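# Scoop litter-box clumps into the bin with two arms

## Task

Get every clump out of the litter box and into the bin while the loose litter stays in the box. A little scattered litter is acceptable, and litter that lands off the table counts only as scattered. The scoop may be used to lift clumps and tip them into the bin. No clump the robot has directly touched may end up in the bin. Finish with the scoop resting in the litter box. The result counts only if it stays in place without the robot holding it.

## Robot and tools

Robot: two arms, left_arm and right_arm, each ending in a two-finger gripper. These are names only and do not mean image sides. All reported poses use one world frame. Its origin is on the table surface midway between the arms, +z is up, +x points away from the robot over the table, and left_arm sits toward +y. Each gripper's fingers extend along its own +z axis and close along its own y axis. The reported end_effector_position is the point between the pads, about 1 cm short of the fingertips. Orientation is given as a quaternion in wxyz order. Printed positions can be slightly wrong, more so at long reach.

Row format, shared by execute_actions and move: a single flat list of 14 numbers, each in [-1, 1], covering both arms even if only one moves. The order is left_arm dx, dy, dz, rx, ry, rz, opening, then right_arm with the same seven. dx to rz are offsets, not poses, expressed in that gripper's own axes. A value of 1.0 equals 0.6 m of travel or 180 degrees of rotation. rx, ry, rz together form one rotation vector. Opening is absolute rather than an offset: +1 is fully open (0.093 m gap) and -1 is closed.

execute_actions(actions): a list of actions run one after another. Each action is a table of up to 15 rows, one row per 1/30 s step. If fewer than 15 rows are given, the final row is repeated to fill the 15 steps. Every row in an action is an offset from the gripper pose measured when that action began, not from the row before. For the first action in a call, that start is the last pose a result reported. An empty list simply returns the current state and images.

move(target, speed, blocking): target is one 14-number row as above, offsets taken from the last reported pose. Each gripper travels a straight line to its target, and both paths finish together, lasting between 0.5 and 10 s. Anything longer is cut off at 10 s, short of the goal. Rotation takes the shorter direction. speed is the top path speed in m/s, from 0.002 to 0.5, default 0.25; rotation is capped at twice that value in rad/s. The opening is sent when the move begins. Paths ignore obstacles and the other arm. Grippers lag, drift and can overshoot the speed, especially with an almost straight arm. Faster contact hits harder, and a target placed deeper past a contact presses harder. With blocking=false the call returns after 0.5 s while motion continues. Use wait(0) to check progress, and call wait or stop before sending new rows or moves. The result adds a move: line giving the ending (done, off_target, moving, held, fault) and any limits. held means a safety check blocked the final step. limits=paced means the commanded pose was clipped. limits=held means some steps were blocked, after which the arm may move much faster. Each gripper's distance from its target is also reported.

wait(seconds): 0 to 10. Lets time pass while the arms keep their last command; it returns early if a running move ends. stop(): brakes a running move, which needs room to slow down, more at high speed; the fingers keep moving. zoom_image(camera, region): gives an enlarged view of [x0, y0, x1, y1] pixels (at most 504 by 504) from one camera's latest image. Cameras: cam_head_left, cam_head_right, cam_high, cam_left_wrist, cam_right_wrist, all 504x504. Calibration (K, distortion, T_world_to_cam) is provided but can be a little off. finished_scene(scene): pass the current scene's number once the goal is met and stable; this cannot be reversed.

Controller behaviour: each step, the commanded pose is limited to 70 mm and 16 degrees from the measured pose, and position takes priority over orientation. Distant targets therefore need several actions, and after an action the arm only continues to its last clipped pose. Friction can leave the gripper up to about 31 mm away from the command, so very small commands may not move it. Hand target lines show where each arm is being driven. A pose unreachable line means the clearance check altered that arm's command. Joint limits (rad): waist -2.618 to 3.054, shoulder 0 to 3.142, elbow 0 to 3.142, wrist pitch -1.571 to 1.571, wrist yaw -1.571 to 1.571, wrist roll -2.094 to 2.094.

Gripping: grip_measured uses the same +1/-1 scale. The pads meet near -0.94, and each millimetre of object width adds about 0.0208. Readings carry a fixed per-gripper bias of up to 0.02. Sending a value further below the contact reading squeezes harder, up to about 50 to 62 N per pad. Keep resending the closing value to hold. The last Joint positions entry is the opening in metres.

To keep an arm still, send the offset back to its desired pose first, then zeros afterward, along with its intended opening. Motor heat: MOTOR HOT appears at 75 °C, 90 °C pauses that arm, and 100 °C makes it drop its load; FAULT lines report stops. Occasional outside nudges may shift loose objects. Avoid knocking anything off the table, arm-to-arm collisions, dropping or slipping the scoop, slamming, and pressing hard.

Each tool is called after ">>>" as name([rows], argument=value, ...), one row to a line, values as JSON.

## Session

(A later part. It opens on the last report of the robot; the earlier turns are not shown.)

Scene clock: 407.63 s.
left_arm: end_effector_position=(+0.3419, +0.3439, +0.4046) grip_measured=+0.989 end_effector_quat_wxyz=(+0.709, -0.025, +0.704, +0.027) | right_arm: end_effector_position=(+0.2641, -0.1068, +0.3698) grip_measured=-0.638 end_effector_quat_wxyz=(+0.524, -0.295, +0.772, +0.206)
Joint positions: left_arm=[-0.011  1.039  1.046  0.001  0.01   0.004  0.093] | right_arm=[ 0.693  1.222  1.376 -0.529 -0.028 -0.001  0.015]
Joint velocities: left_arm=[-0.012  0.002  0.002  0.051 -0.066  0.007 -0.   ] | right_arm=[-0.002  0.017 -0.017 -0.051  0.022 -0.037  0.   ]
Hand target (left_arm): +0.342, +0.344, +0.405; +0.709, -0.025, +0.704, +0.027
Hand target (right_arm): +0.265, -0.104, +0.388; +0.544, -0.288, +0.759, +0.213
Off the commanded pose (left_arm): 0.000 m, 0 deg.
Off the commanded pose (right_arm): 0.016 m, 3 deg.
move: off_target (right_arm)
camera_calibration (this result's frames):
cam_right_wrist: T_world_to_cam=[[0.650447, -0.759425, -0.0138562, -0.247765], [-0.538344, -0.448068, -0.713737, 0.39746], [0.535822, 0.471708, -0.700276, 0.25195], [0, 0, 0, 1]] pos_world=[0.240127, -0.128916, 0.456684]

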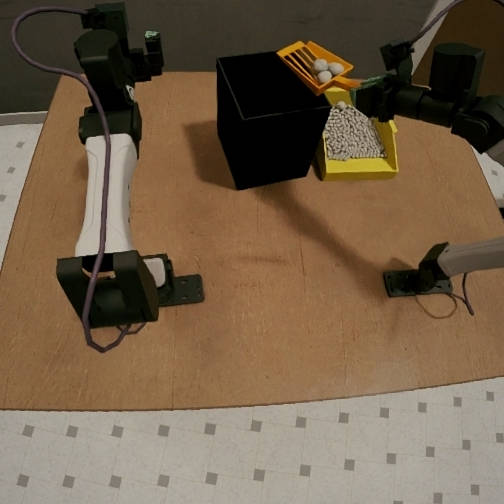

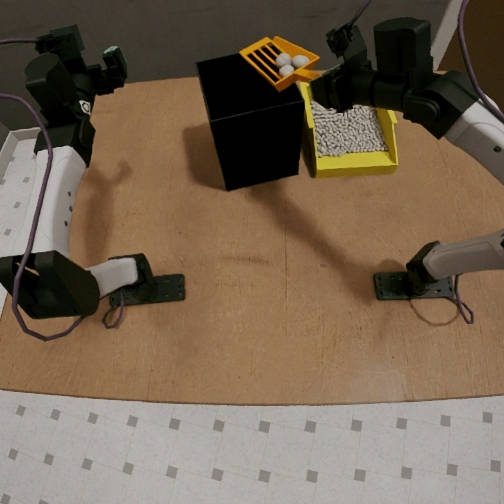

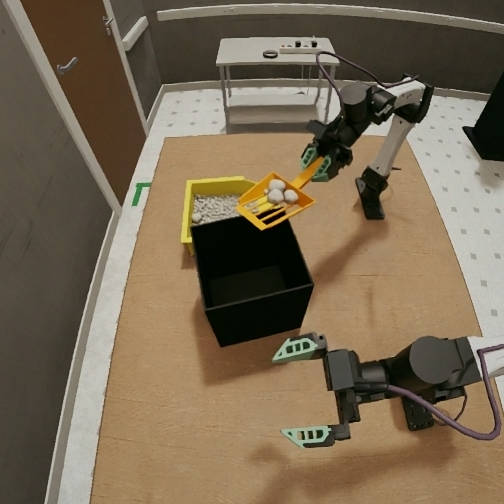

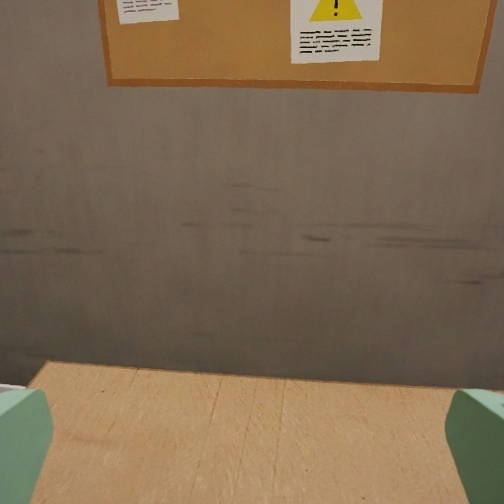

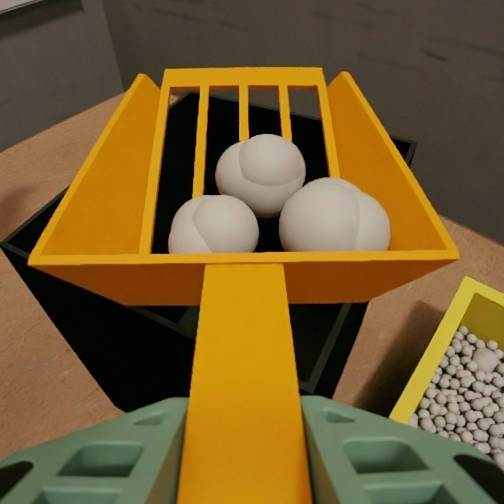

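>>> move(target=[0,0,0,0,0,0,1, -0.023,0,0.004,0,0.15,0,-0.7], speed=0.2)

Scene clock: 420.70 s.
left_arm: end_effector_position=(+0.3419, +0.3439, +0.4046) grip_measured=+0.989 end_effector_quat_wxyz=(+0.709, -0.025, +0.704, +0.027) | right_arm: end_effector_position=(+0.2687, -0.1035, +0.3735) grip_measured=-0.638 end_effector_quat_wxyz=(+0.317, -0.337, +0.877, +0.127)
Joint positions: left_arm=[-0.011  1.039  1.046  0.001  0.01   0.004  0.093] | right_arm=[ 0.693  1.754  2.344 -1.464 -0.026 -0.016  0.015]
Joint velocities: left_arm=[-0.022 -0.002 -0.017 -0.066 -0.022 -0.051 -0.   ] | right_arm=[ 0.012 -0.007  0.002  0.066 -0.022 -0.007 -0.001]
Hand target (left_arm): +0.342, +0.344, +0.405; +0.709, -0.025, +0.704, +0.027
Hand target (right_arm): +0.270, -0.101, +0.381; +0.329, -0.338, +0.872, +0.132
Off the commanded pose (left_arm): 0.000 m, 0 deg.
Off the commanded pose (right_arm): 0.009 m, 2 deg.
move: done
camera_calibration (this result's frames):
cam_right_wrist: T_world_to_cam=[[0.652413, -0.757863, -0.000925538, -0.253358], [-0.725011, -0.623776, -0.291997, 0.278446], [0.220717, 0.191174, -0.956419, 0.401777], [0, 0, 0, 1]] pos_world=[0.278491, -0.0951321, 0.465338]

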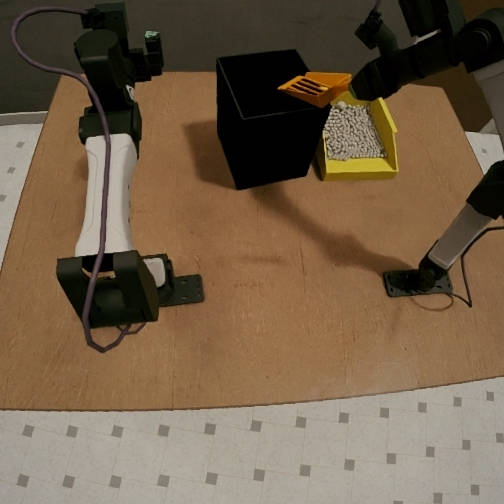

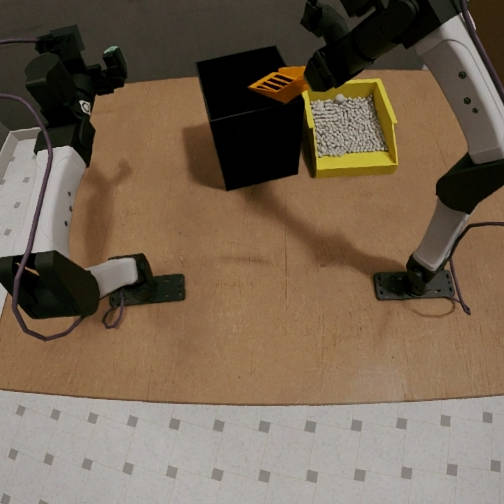

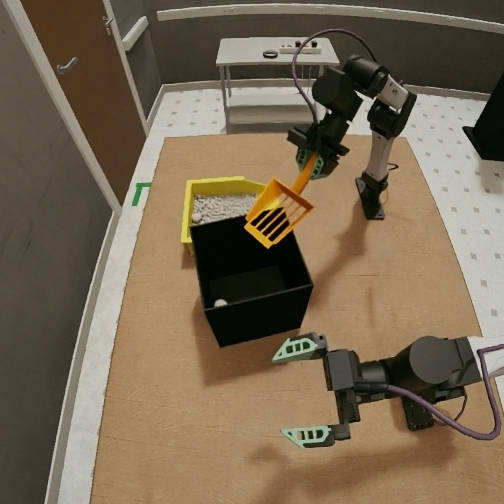

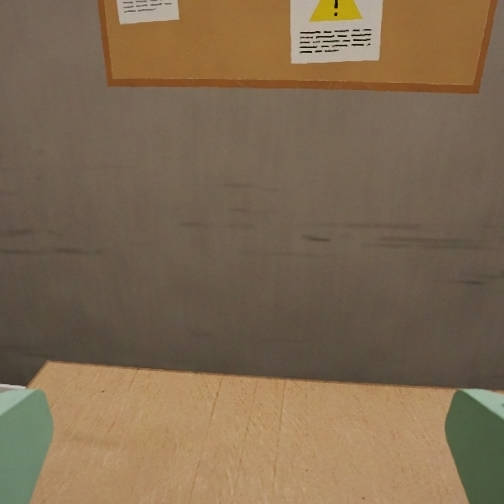

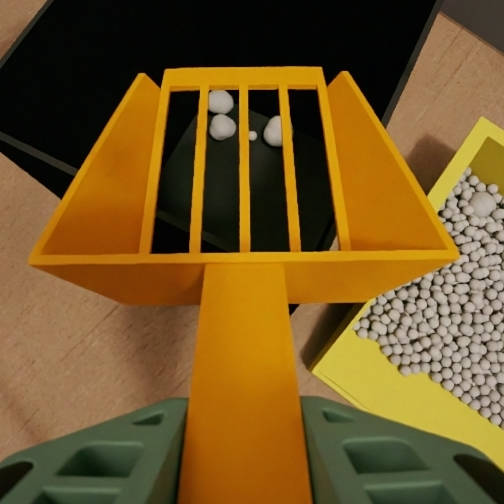

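>>> zoom_image(camera="cam_head_right", region=[290, 70, 410, 190])

Region (290, 70, 410, 190) of cam_head_right's 504x504 image, scaled by 4.200, with more detail than that image has.

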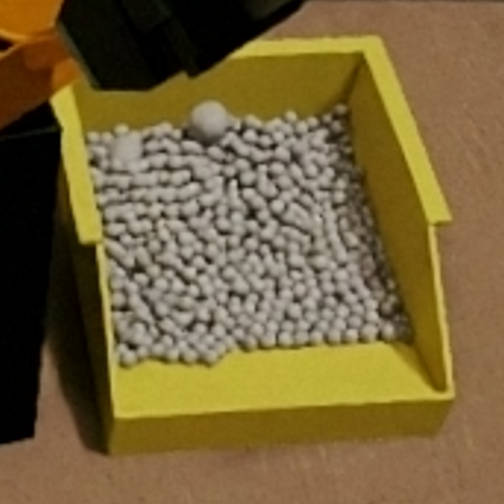

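>>> move(target=[0,0,0,0,0,0,1, 0.1113,-0.0875,-0.1087,0.1226,-0.1371,0.0905,-0.7], speed=0.3)

Scene clock: 446.40 s.
left_arm: end_effector_position=(+0.3419, +0.3439, +0.4046) grip_measured=+0.989 end_effector_quat_wxyz=(+0.709, -0.025, +0.704, +0.027) | right_arm: end_effector_position=(+0.2336, -0.2082, +0.3764) grip_measured=-0.638 end_effector_quat_wxyz=(+0.516, -0.114, +0.846, +0.061)
Joint positions: left_arm=[-0.011  1.039  1.046  0.001  0.01   0.004  0.093] | right_arm=[ 0.775  1.081  1.455 -0.916  0.473  0.252  0.015]
Joint velocities: left_arm=[ 0.007  0.007 -0.002  0.007 -0.051  0.022  0.   ] | right_arm=[ 0.012  0.017 -0.012 -0.007 -0.081  0.051  0.001]
Hand target (left_arm): +0.342, +0.344, +0.405; +0.709, -0.025, +0.704, +0.027
Hand target (right_arm): +0.234, -0.206, +0.381; +0.530, -0.107, +0.838, +0.069
Off the commanded pose (left_arm): 0.000 m, 0 deg.
Off the commanded pose (right_arm): 0.005 m, 2 deg.
move: done
camera_calibration (this result's frames):
cam_right_wrist: T_world_to_cam=[[0.229694, -0.973192, 0.0117644, -0.260672], [-0.746871, -0.184002, -0.639005, 0.415842], [0.624039, 0.137989, -0.769113, 0.256596], [0, 0, 0, 1]] pos_world=[0.210329, -0.212576, 0.466143]

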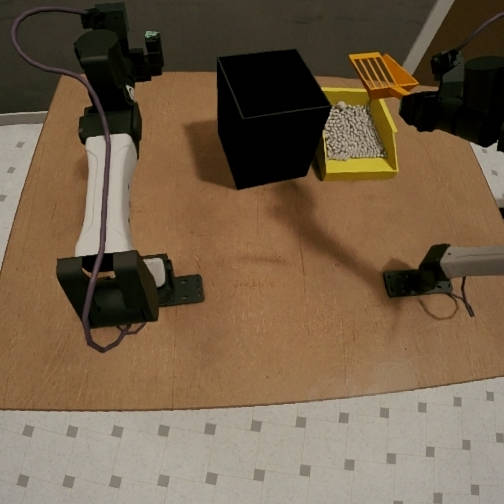

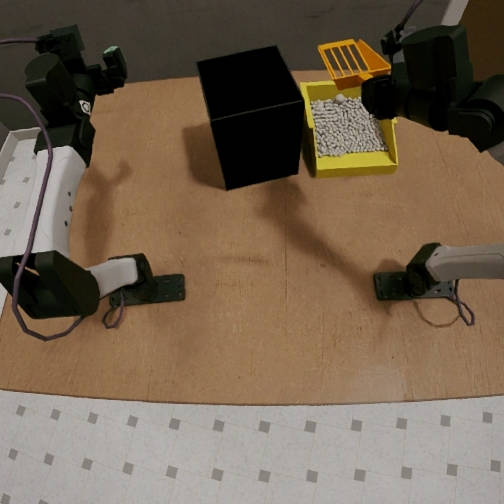

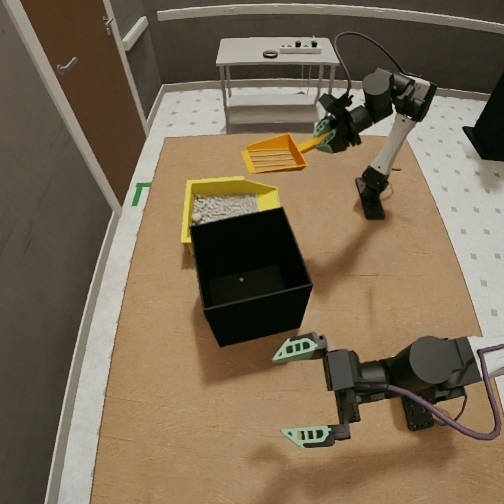

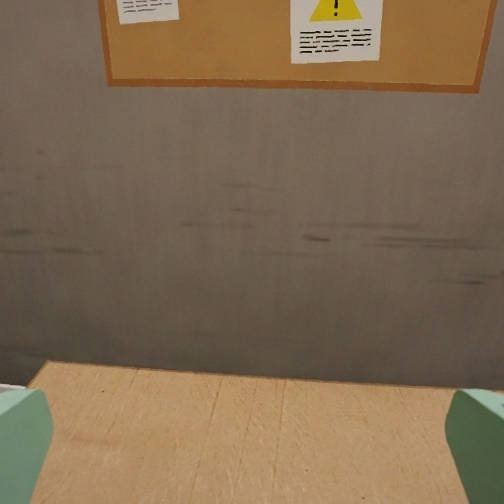

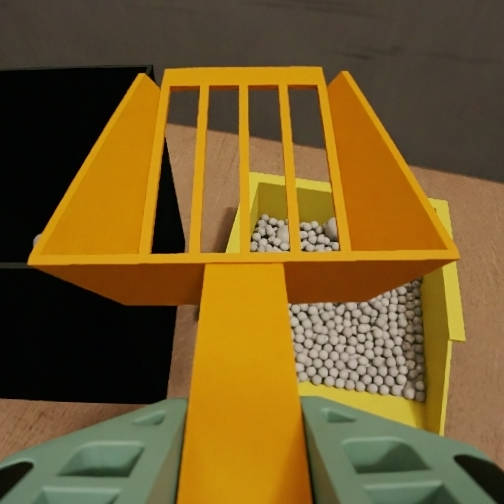

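>>> move(target=[0,0,0,0,0,0,1, 0.3545,-0.0092,0.1365,0.0336,0.1647,0.0369,-0.7], speed=0.25)

Scene clock: 457.67 s.
left_arm: end_effector_position=(+0.3419, +0.3439, +0.4046) grip_measured=+0.989 end_effector_quat_wxyz=(+0.709, -0.025, +0.704, +0.027) | right_arm: end_effector_position=(+0.2045, -0.2217, +0.1513) grip_measured=-0.638 end_effector_quat_wxyz=(+0.279, -0.065, +0.958, +0.011)
Joint positions: left_arm=[-0.011  1.039  1.046  0.001  0.01   0.004  0.093] | right_arm=[ 0.732  1.133  0.92  -0.886  0.327  0.533  0.015]
Joint velocities: left_arm=[ 0.007 -0.012 -0.012  0.037 -0.066  0.022 -0.   ] | right_arm=[ 0.002  0.007 -0.002 -0.007 -0.066 -0.022 -0.   ]
Hand target (left_arm): +0.342, +0.344, +0.405; +0.709, -0.025, +0.704, +0.027
Hand target (right_arm): +0.209, -0.221, +0.150; +0.285, -0.055, +0.957, +0.016
Off the commanded pose (left_arm): 0.000 m, 0 deg.
Off the commanded pose (right_arm): 0.007 m, 2 deg.
move: done
camera_calibration (this result's frames):
cam_right_wrist: T_world_to_cam=[[0.105205, -0.994061, 0.0278242, -0.246133], [-0.980292, -0.108371, -0.165177, 0.240634], [0.167212, -0.00989841, -0.985871, 0.196894], [0, 0, 0, 1]] pos_world=[0.228863, -0.216645, 0.240708]

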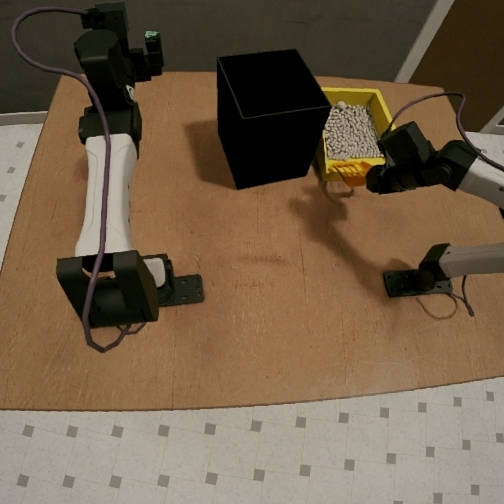

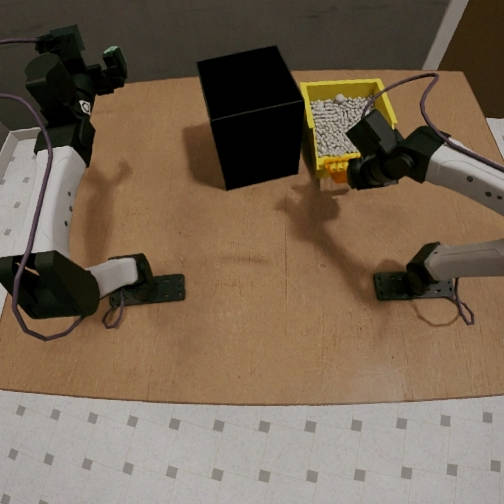

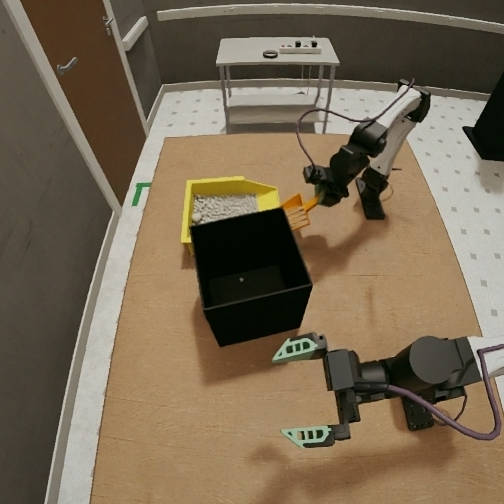

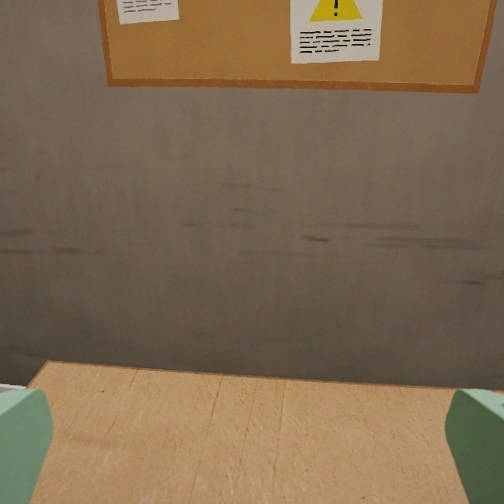

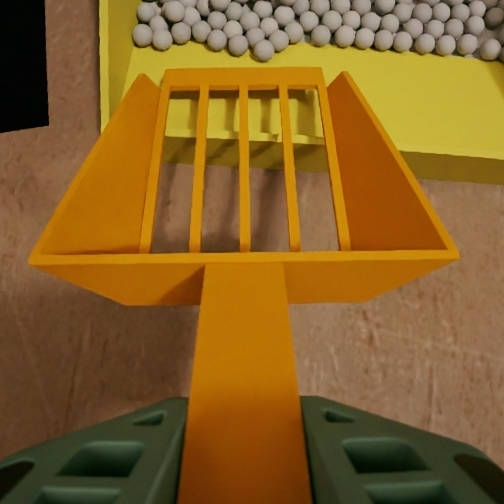

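>>> move(target=[0,0,0,0,0,0,1, -0.0015,-0.002,0.0345,0,0,0,-0.7], speed=0.06)

Scene clock: 467.40 s.
left_arm: end_effector_position=(+0.3419, +0.3439, +0.4046) grip_measured=+0.989 end_effector_quat_wxyz=(+0.709, -0.025, +0.704, +0.027) | right_arm: end_effector_position=(+0.2127, -0.2214, +0.1406) grip_measured=-0.638 end_effector_quat_wxyz=(+0.280, -0.066, +0.958, +0.010)
Joint positions: left_arm=[-0.011  1.039  1.046  0.001  0.01   0.004  0.093] | right_arm=[ 0.705  1.156  0.888 -0.823  0.316  0.505  0.015]
Joint velocities: left_arm=[-0.012  0.002 -0.012 -0.037 -0.081 -0.037 -0.001] | right_arm=[-0.007 -0.012 -0.012 -0.051 -0.037  0.095  0.001]
Hand target (left_arm): +0.342, +0.344, +0.405; +0.709, -0.025, +0.704, +0.027
Hand target (right_arm): +0.216, -0.222, +0.134; +0.279, -0.065, +0.958, +0.010
Off the commanded pose (left_arm): 0.000 m, 0 deg.
Off the commanded pose (right_arm): 0.007 m, 0 deg.
move: done
camera_calibration (this result's frames):
cam_right_wrist: T_world_to_cam=[[0.107871, -0.993731, 0.0293834, -0.247127], [-0.979731, -0.111276, -0.16657, 0.246363], [0.168796, -0.0108198, -0.985592, 0.184371], [0, 0, 0, 1]] pos_world=[0.236906, -0.216169, 0.230013]

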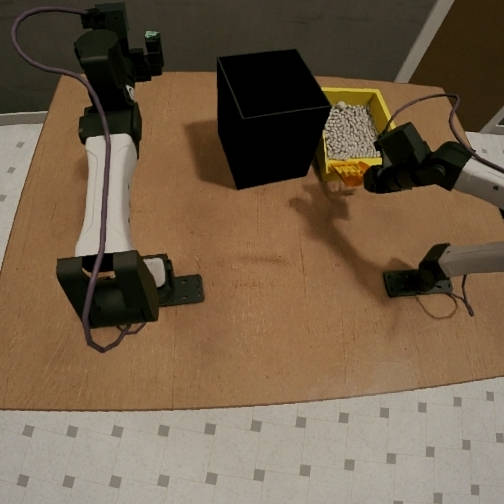

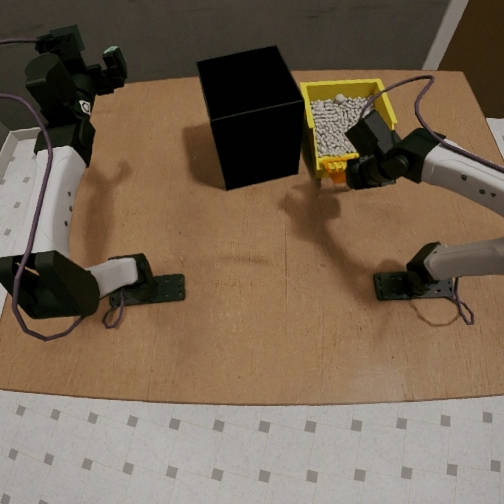

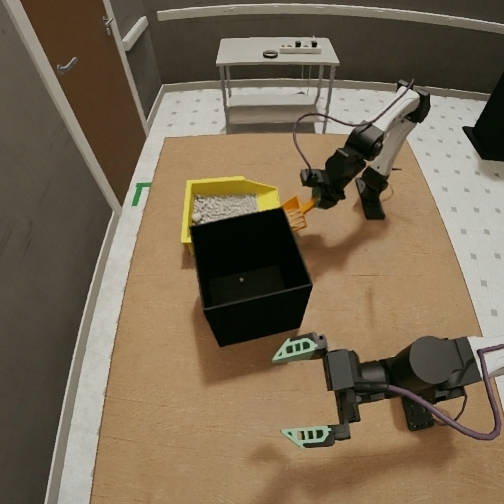

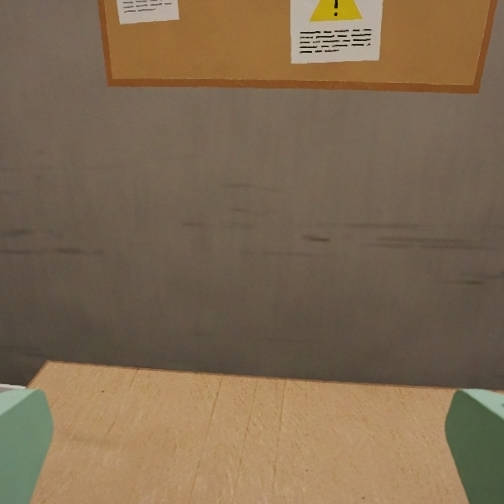

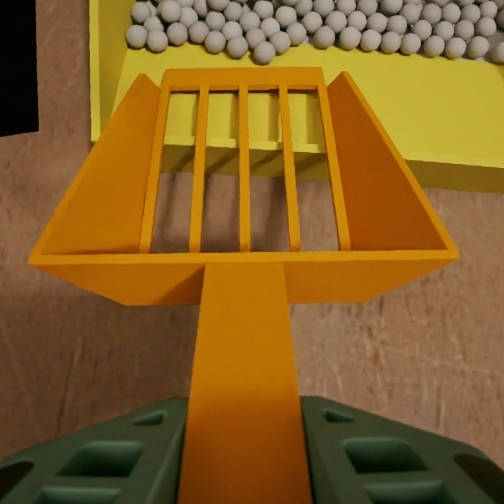

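>>> move(target=[0,0,0,0,0,0,1, -0.0337,-0.0052,0.0492,0,0,0,-0.7], speed=0.05)

Scene clock: 471.83 s.
left_arm: end_effector_position=(+0.3419, +0.3439, +0.4046) grip_measured=+0.989 end_effector_quat_wxyz=(+0.709, -0.025, +0.704, +0.027) | right_arm: end_effector_position=(+0.2420, -0.2225, +0.1288) grip_measured=-0.638 end_effector_quat_wxyz=(+0.285, -0.063, +0.956, +0.006)
Joint positions: left_arm=[-0.011  1.039  1.046  0.001  0.01   0.004  0.093] | right_arm=[ 0.624  1.244  0.888 -0.708  0.291  0.432  0.015]
Joint velocities: left_arm=[ 0.007  0.002 -0.012 -0.066  0.007 -0.051 -0.   ] | right_arm=[-0.002  0.002  0.002  0.066  0.007  0.007 -0.   ]
Hand target (left_arm): +0.342, +0.344, +0.405; +0.709, -0.025, +0.704, +0.027
Hand target (right_arm): +0.246, -0.221, +0.126; +0.280, -0.066, +0.958, +0.009
Off the commanded pose (left_arm): 0.000 m, 0 deg.
Off the commanded pose (right_arm): 0.005 m, 1 deg.
move: done
camera_calibration (this result's frames):
cam_right_wrist: T_world_to_cam=[[0.0996555, -0.994377, 0.0358306, -0.249953], [-0.978671, -0.104456, -0.176898, 0.275565], [0.179646, -0.0174375, -0.983577, 0.163466], [0, 0, 0, 1]] pos_world=[0.265231, -0.216913, 0.218484]

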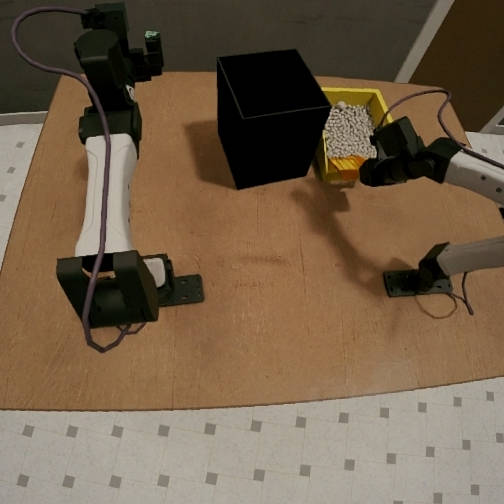

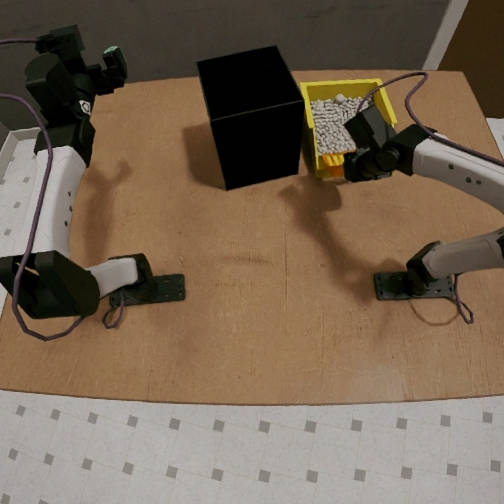

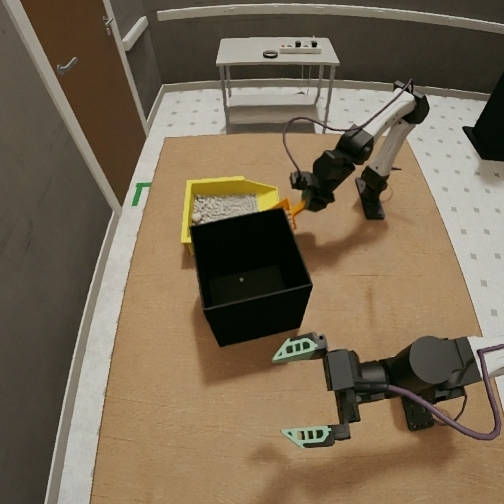

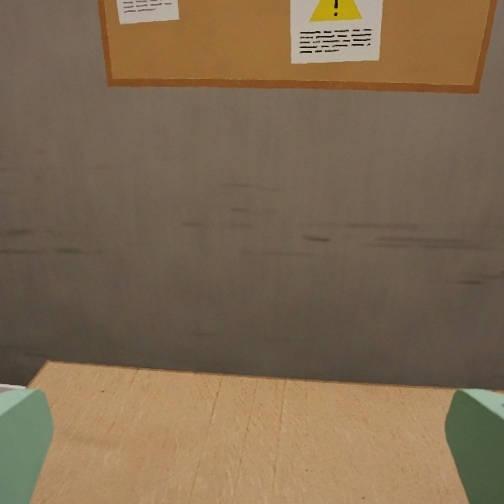

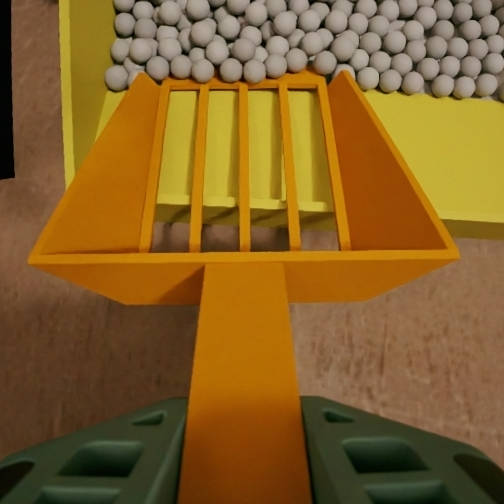

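>>> move(target=[0,0,0,0,0,0,1, -0.2135,-0.012,0.1458,0,0.003,0,-0.7], speed=0.07)

Scene clock: 484.27 s.
left_arm: end_effector_position=(+0.3419, +0.3439, +0.4046) grip_measured=+0.989 end_effector_quat_wxyz=(+0.709, -0.025, +0.704, +0.027) | right_arm: end_effector_position=(+0.3916, -0.2098, +0.1314) grip_measured=-0.638 end_effector_quat_wxyz=(+0.290, -0.064, +0.955, +0.003)
Joint positions: left_arm=[-0.011  1.039  1.046  0.001  0.01   0.004  0.093] | right_arm=[ 0.405  1.756  1.362 -0.616  0.187  0.232  0.015]
Joint velocities: left_arm=[ 0.007 -0.012 -0.002  0.007 -0.066  0.007  0.001] | right_arm=[ 0.002  0.017  0.002  0.007 -0.051  0.022 -0.001]
Hand target (left_arm): +0.342, +0.344, +0.405; +0.709, -0.025, +0.704, +0.027
Hand target (right_arm): +0.396, -0.211, +0.123; +0.281, -0.064, +0.958, +0.003
Off the commanded pose (left_arm): 0.000 m, 0 deg.
Off the commanded pose (right_arm): 0.008 m, 1 deg.
move: done
camera_calibration (this result's frames):
cam_right_wrist: T_world_to_cam=[[0.0996137, -0.994131, 0.042208, -0.253167], [-0.976906, -0.10577, -0.185653, 0.423967], [0.189028, -0.0227396, -0.981708, 0.13429], [0, 0, 0, 1]] pos_world=[0.41401, -0.203784, 0.22123]

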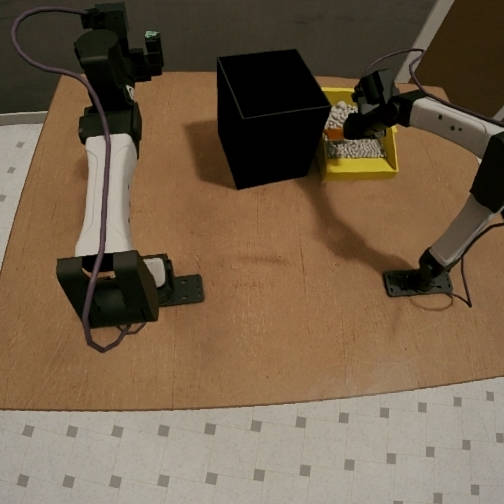

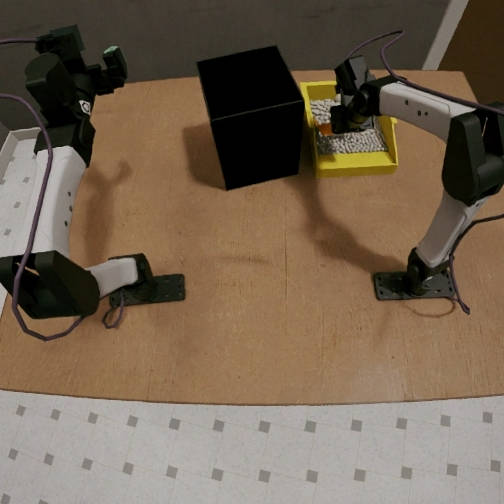

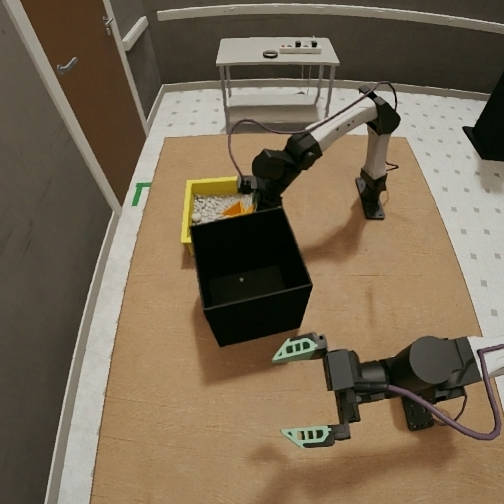

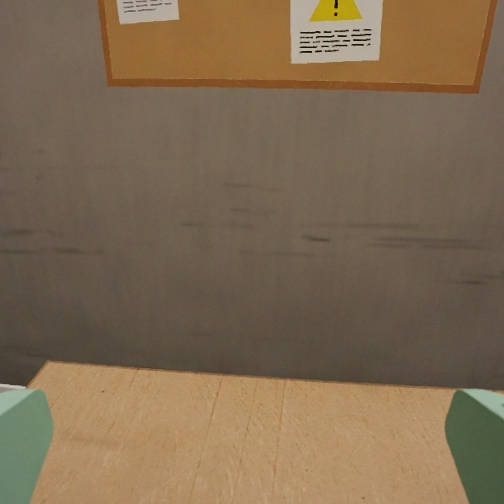

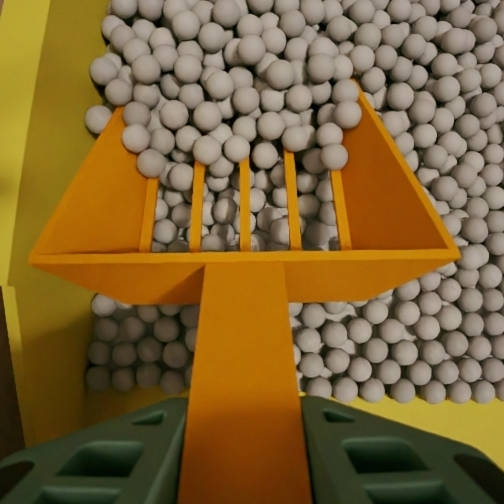

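>>> zoom_image(camera="cam_head_left", region=[310, 75, 400, 165])

>>> zoom_image(camera="cam_head_right", region=[295, 70, 385, 160])

Region (310, 75, 400, 165) of cam_head_left's 504x504 image, scaled by 5.600, with more detail than that image has.

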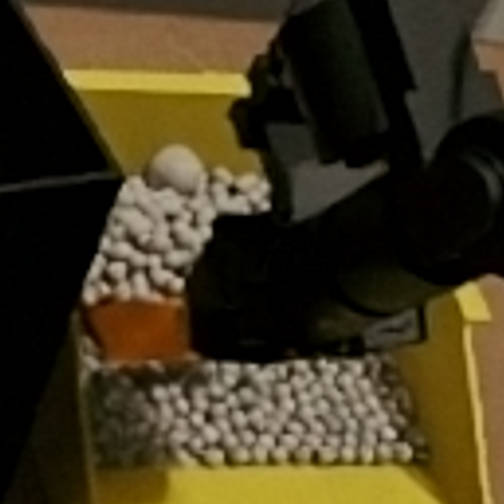

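Region (295, 70, 385, 160) of cam_head_right's 504x504 image, scaled by 5.600, with more detail than that image has.

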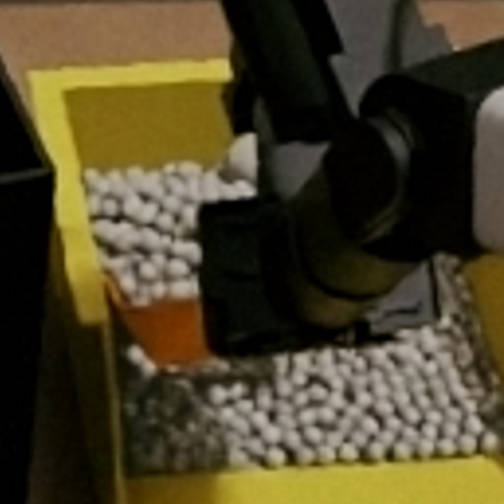

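>>> move(target=[0,0,0,0,0,0,1, -0.0823,-0.0195,0.0657,0,0.004,0,-0.7], speed=0.05)

Scene clock: 494.03 s.
left_arm: end_effector_position=(+0.3419, +0.3439, +0.4046) grip_measured=+0.989 end_effector_quat_wxyz=(+0.709, -0.025, +0.704, +0.027) | right_arm: end_effector_position=(+0.4458, -0.2102, +0.1337) grip_measured=-0.638 end_effector_quat_wxyz=(+0.285, -0.064, +0.956, +0.007)
Joint positions: left_arm=[-0.011  1.039  1.046  0.001  0.01   0.004  0.093] | right_arm=[ 0.346  1.949  1.624 -0.685  0.146  0.185  0.015]
Joint velocities: left_arm=[ 0.007 -0.017  0.002 -0.066  0.007 -0.066 -0.001] | right_arm=[-0.017  0.002 -0.007  0.007 -0.007  0.007  0.   ]
Hand target (left_arm): +0.342, +0.344, +0.405; +0.709, -0.025, +0.704, +0.027
Hand target (right_arm): +0.455, -0.214, +0.125; +0.284, -0.064, +0.957, +0.002
Off the commanded pose (left_arm): 0.000 m, 0 deg.
Off the commanded pose (right_arm): 0.013 m, 0 deg.
move: off_target (right_arm)
camera_calibration (this result's frames):
cam_right_wrist: T_world_to_cam=[[0.102268, -0.99413, 0.0353132, -0.259244], [-0.978564, -0.106919, -0.176016, 0.476509], [0.178758, -0.0165554, -0.983754, 0.132466], [0, 0, 0, 1]] pos_world=[0.469127, -0.204581, 0.223342]

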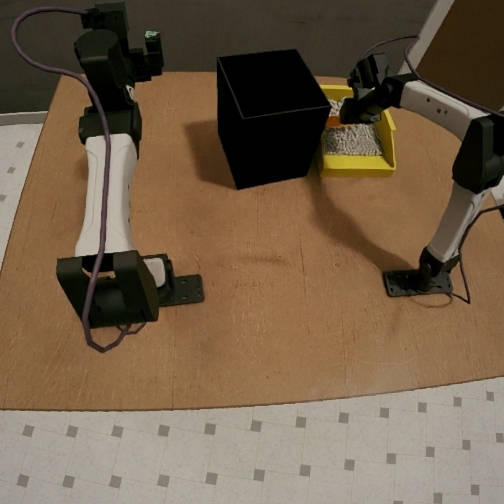

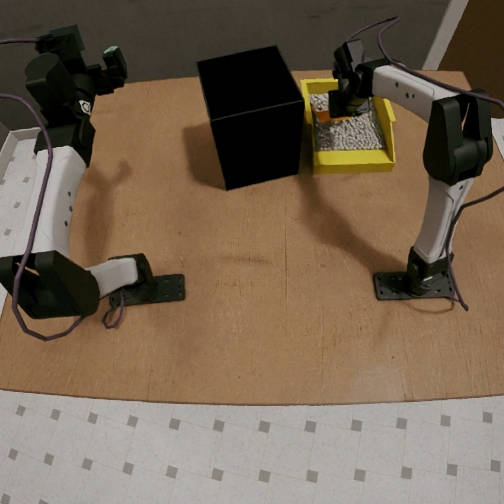

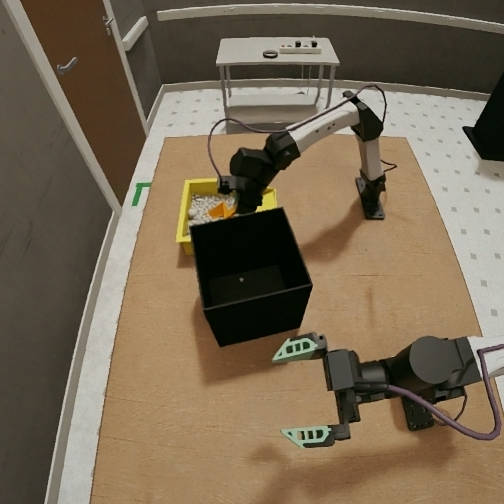

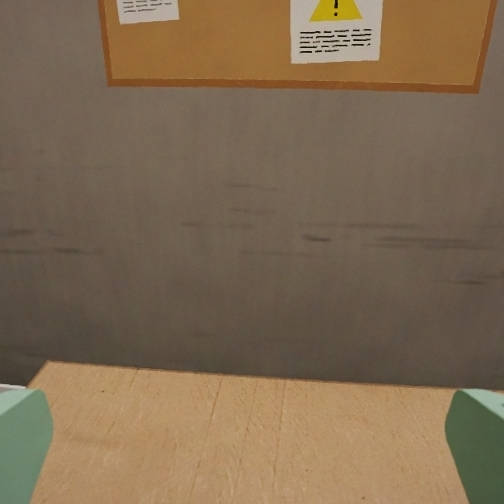

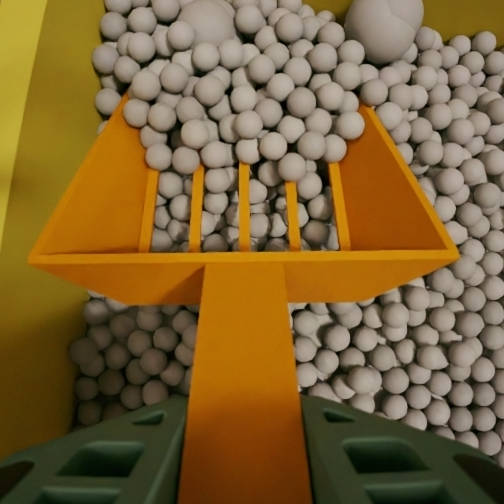

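>>> zoom_image(camera="cam_right_wrist", region=[80, 0, 440, 200])

>>> zoom_image(camera="cam_high", region=[160, 150, 290, 260])

Region (80, 0, 440, 200) of cam_right_wrist's 504x504 image, scaled by 1.400, with more detail than that image has.

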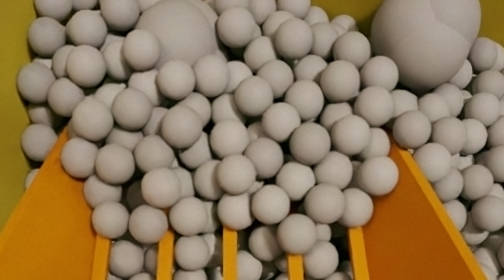

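Region (160, 150, 290, 260) of cam_high's 504x504 image, scaled by 3.877, with more detail than that image has; it fills the top 426 rows of this view, and the rest is white.

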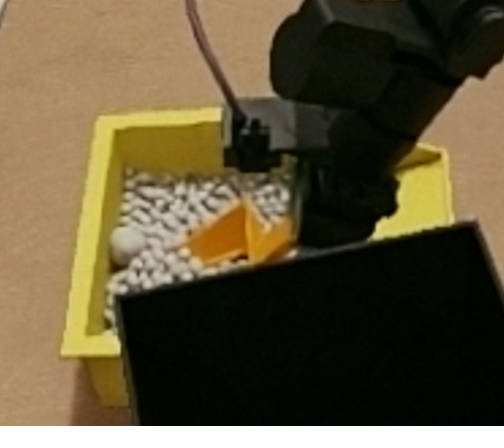

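>>> move(target=[0,0,0,0,0,0,1, 0.0488,0.002,0.0077,0,-0.039,0,-0.7], speed=0.06)

Scene clock: 519.97 s.
left_arm: end_effector_position=(+0.3419, +0.3439, +0.4046) grip_measured=+0.989 end_effector_quat_wxyz=(+0.709, -0.025, +0.704, +0.027) | right_arm: end_effector_position=(+0.4293, -0.2133, +0.1189) grip_measured=-0.638 end_effector_quat_wxyz=(+0.345, -0.061, +0.936, +0.013)
Joint positions: left_arm=[-0.011  1.039  1.046  0.001  0.01   0.004  0.093] | right_arm=[ 0.363  1.817  1.315 -0.382  0.178  0.185  0.015]
Joint velocities: left_arm=[ 0.007  0.027  0.002  0.022  0.037 -0.022 -0.   ] | right_arm=[ 0.007  0.012 -0.007  0.022 -0.022  0.051  0.001]
Hand target (left_arm): +0.342, +0.344, +0.405; +0.709, -0.025, +0.704, +0.027
Hand target (right_arm): +0.423, -0.212, +0.114; +0.342, -0.063, +0.937, +0.010
Off the commanded pose (left_arm): 0.000 m, 0 deg.
Off the commanded pose (right_arm): 0.007 m, 1 deg.
move: done
camera_calibration (this result's frames):
cam_right_wrist: T_world_to_cam=[[0.0968556, -0.994954, 0.0261641, -0.256964], [-0.948539, -0.100236, -0.300378, 0.460737], [0.301485, 0.0042756, -0.953461, 0.0689282], [0, 0, 0, 1]] pos_world=[0.441134, -0.20978, 0.210839]

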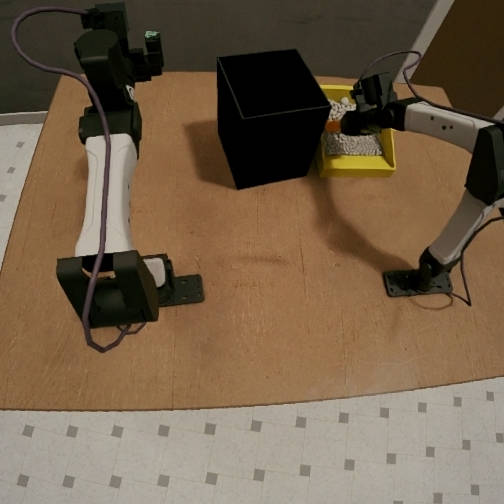

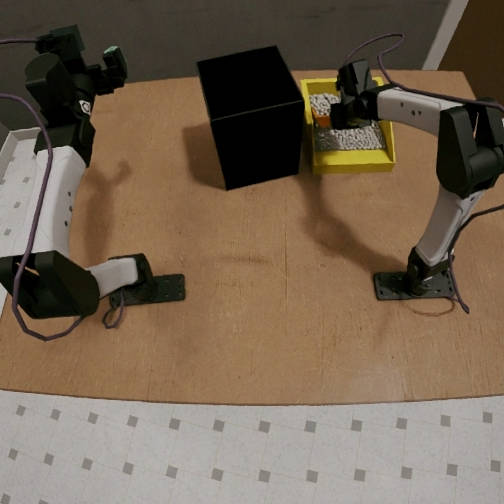

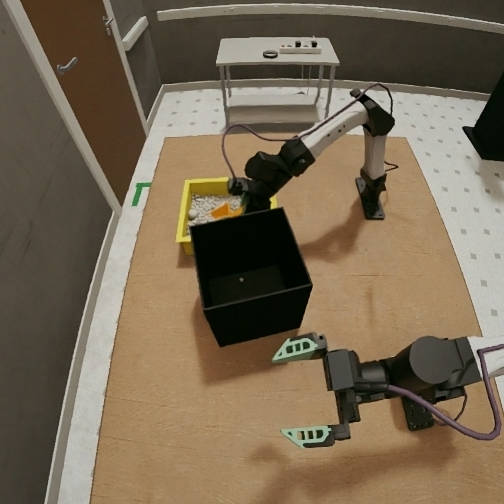

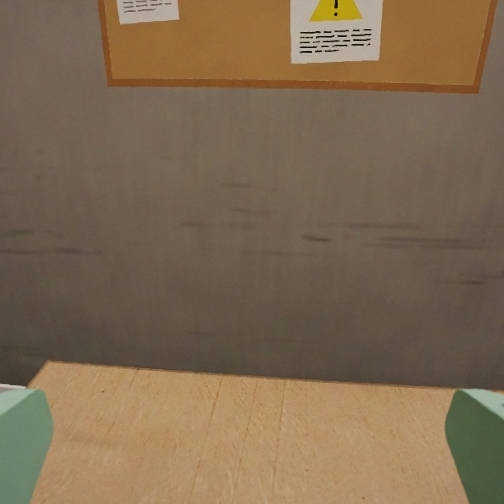

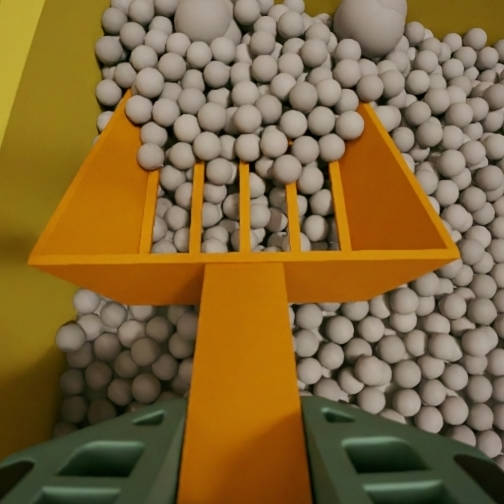

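>>> move(target=[0,0,0,0,0,0,1, -0.048,-0.003,0.036,0,0.03,0,-0.7], speed=0.04)

Scene clock: 527.47 s.
left_arm: end_effector_position=(+0.3419, +0.3439, +0.4046) grip_measured=+0.989 end_effector_quat_wxyz=(+0.709, -0.025, +0.704, +0.027) | right_arm: end_effector_position=(+0.4564, -0.2085, +0.1282) grip_measured=-0.638 end_effector_quat_wxyz=(+0.302, -0.061, +0.951, +0.011)
Joint positions: left_arm=[-0.011  1.039  1.046  0.001  0.01   0.004  0.093] | right_arm=[ 0.342  1.965  1.604 -0.611  0.148  0.183  0.015]
Joint velocities: left_arm=[-0.012  0.012  0.017 -0.037 -0.007 -0.007  0.   ] | right_arm=[ 0.007  0.002  0.012 -0.007 -0.022 -0.051 -0.   ]
Hand target (left_arm): +0.342, +0.344, +0.405; +0.709, -0.025, +0.704, +0.027
Hand target (right_arm): +0.465, -0.211, +0.120; +0.301, -0.062, +0.952, +0.010
Off the commanded pose (left_arm): 0.000 m, 0 deg.
Off the commanded pose (right_arm): 0.012 m, 0 deg.
move: off_target (right_arm)
camera_calibration (this result's frames):
cam_right_wrist: T_world_to_cam=[[0.0980675, -0.99479, 0.0278329, -0.255748], [-0.97184, -0.101752, -0.212543, 0.488739], [0.214267, -0.00620562, -0.976755, 0.11026], [0, 0, 0, 1]] pos_world=[0.476431, -0.204002, 0.218693]

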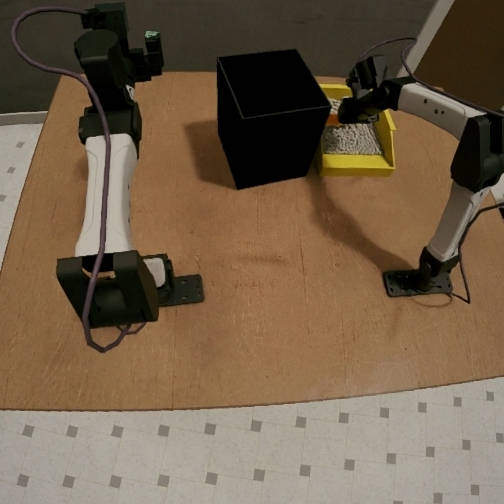

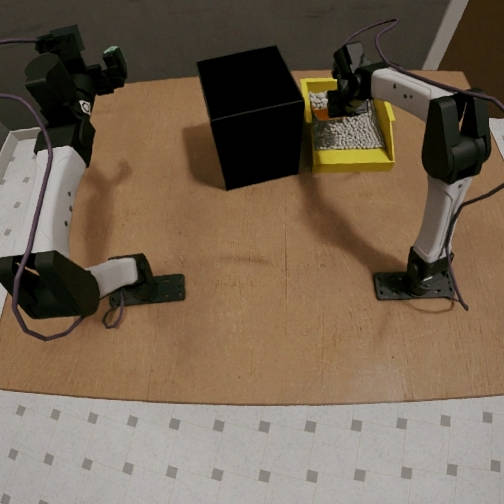

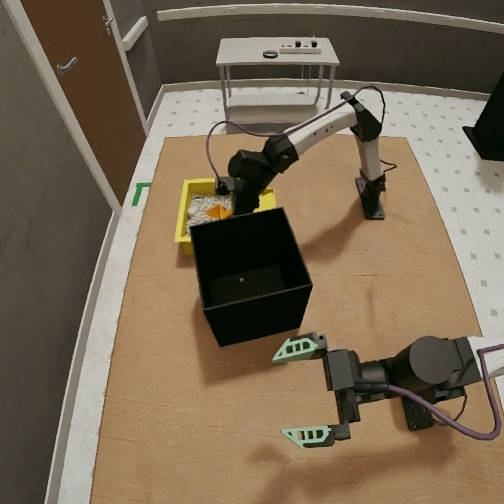

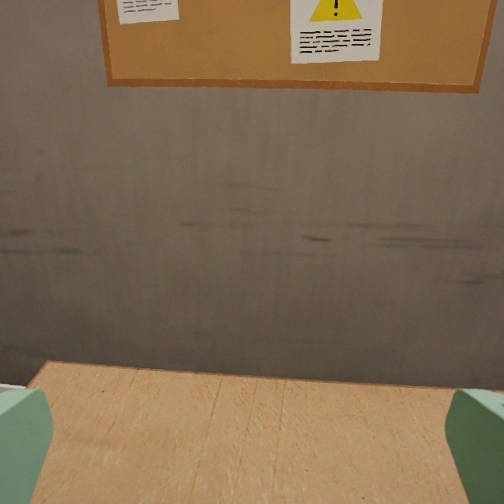

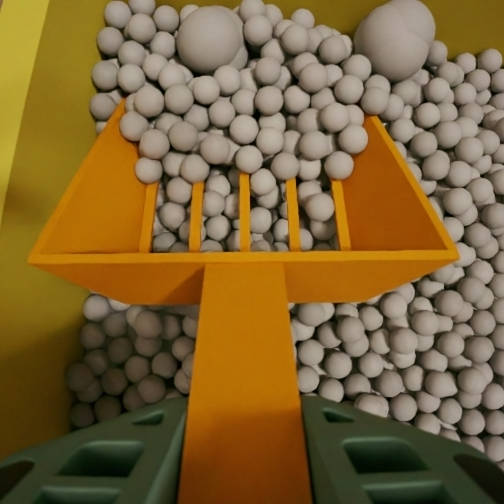

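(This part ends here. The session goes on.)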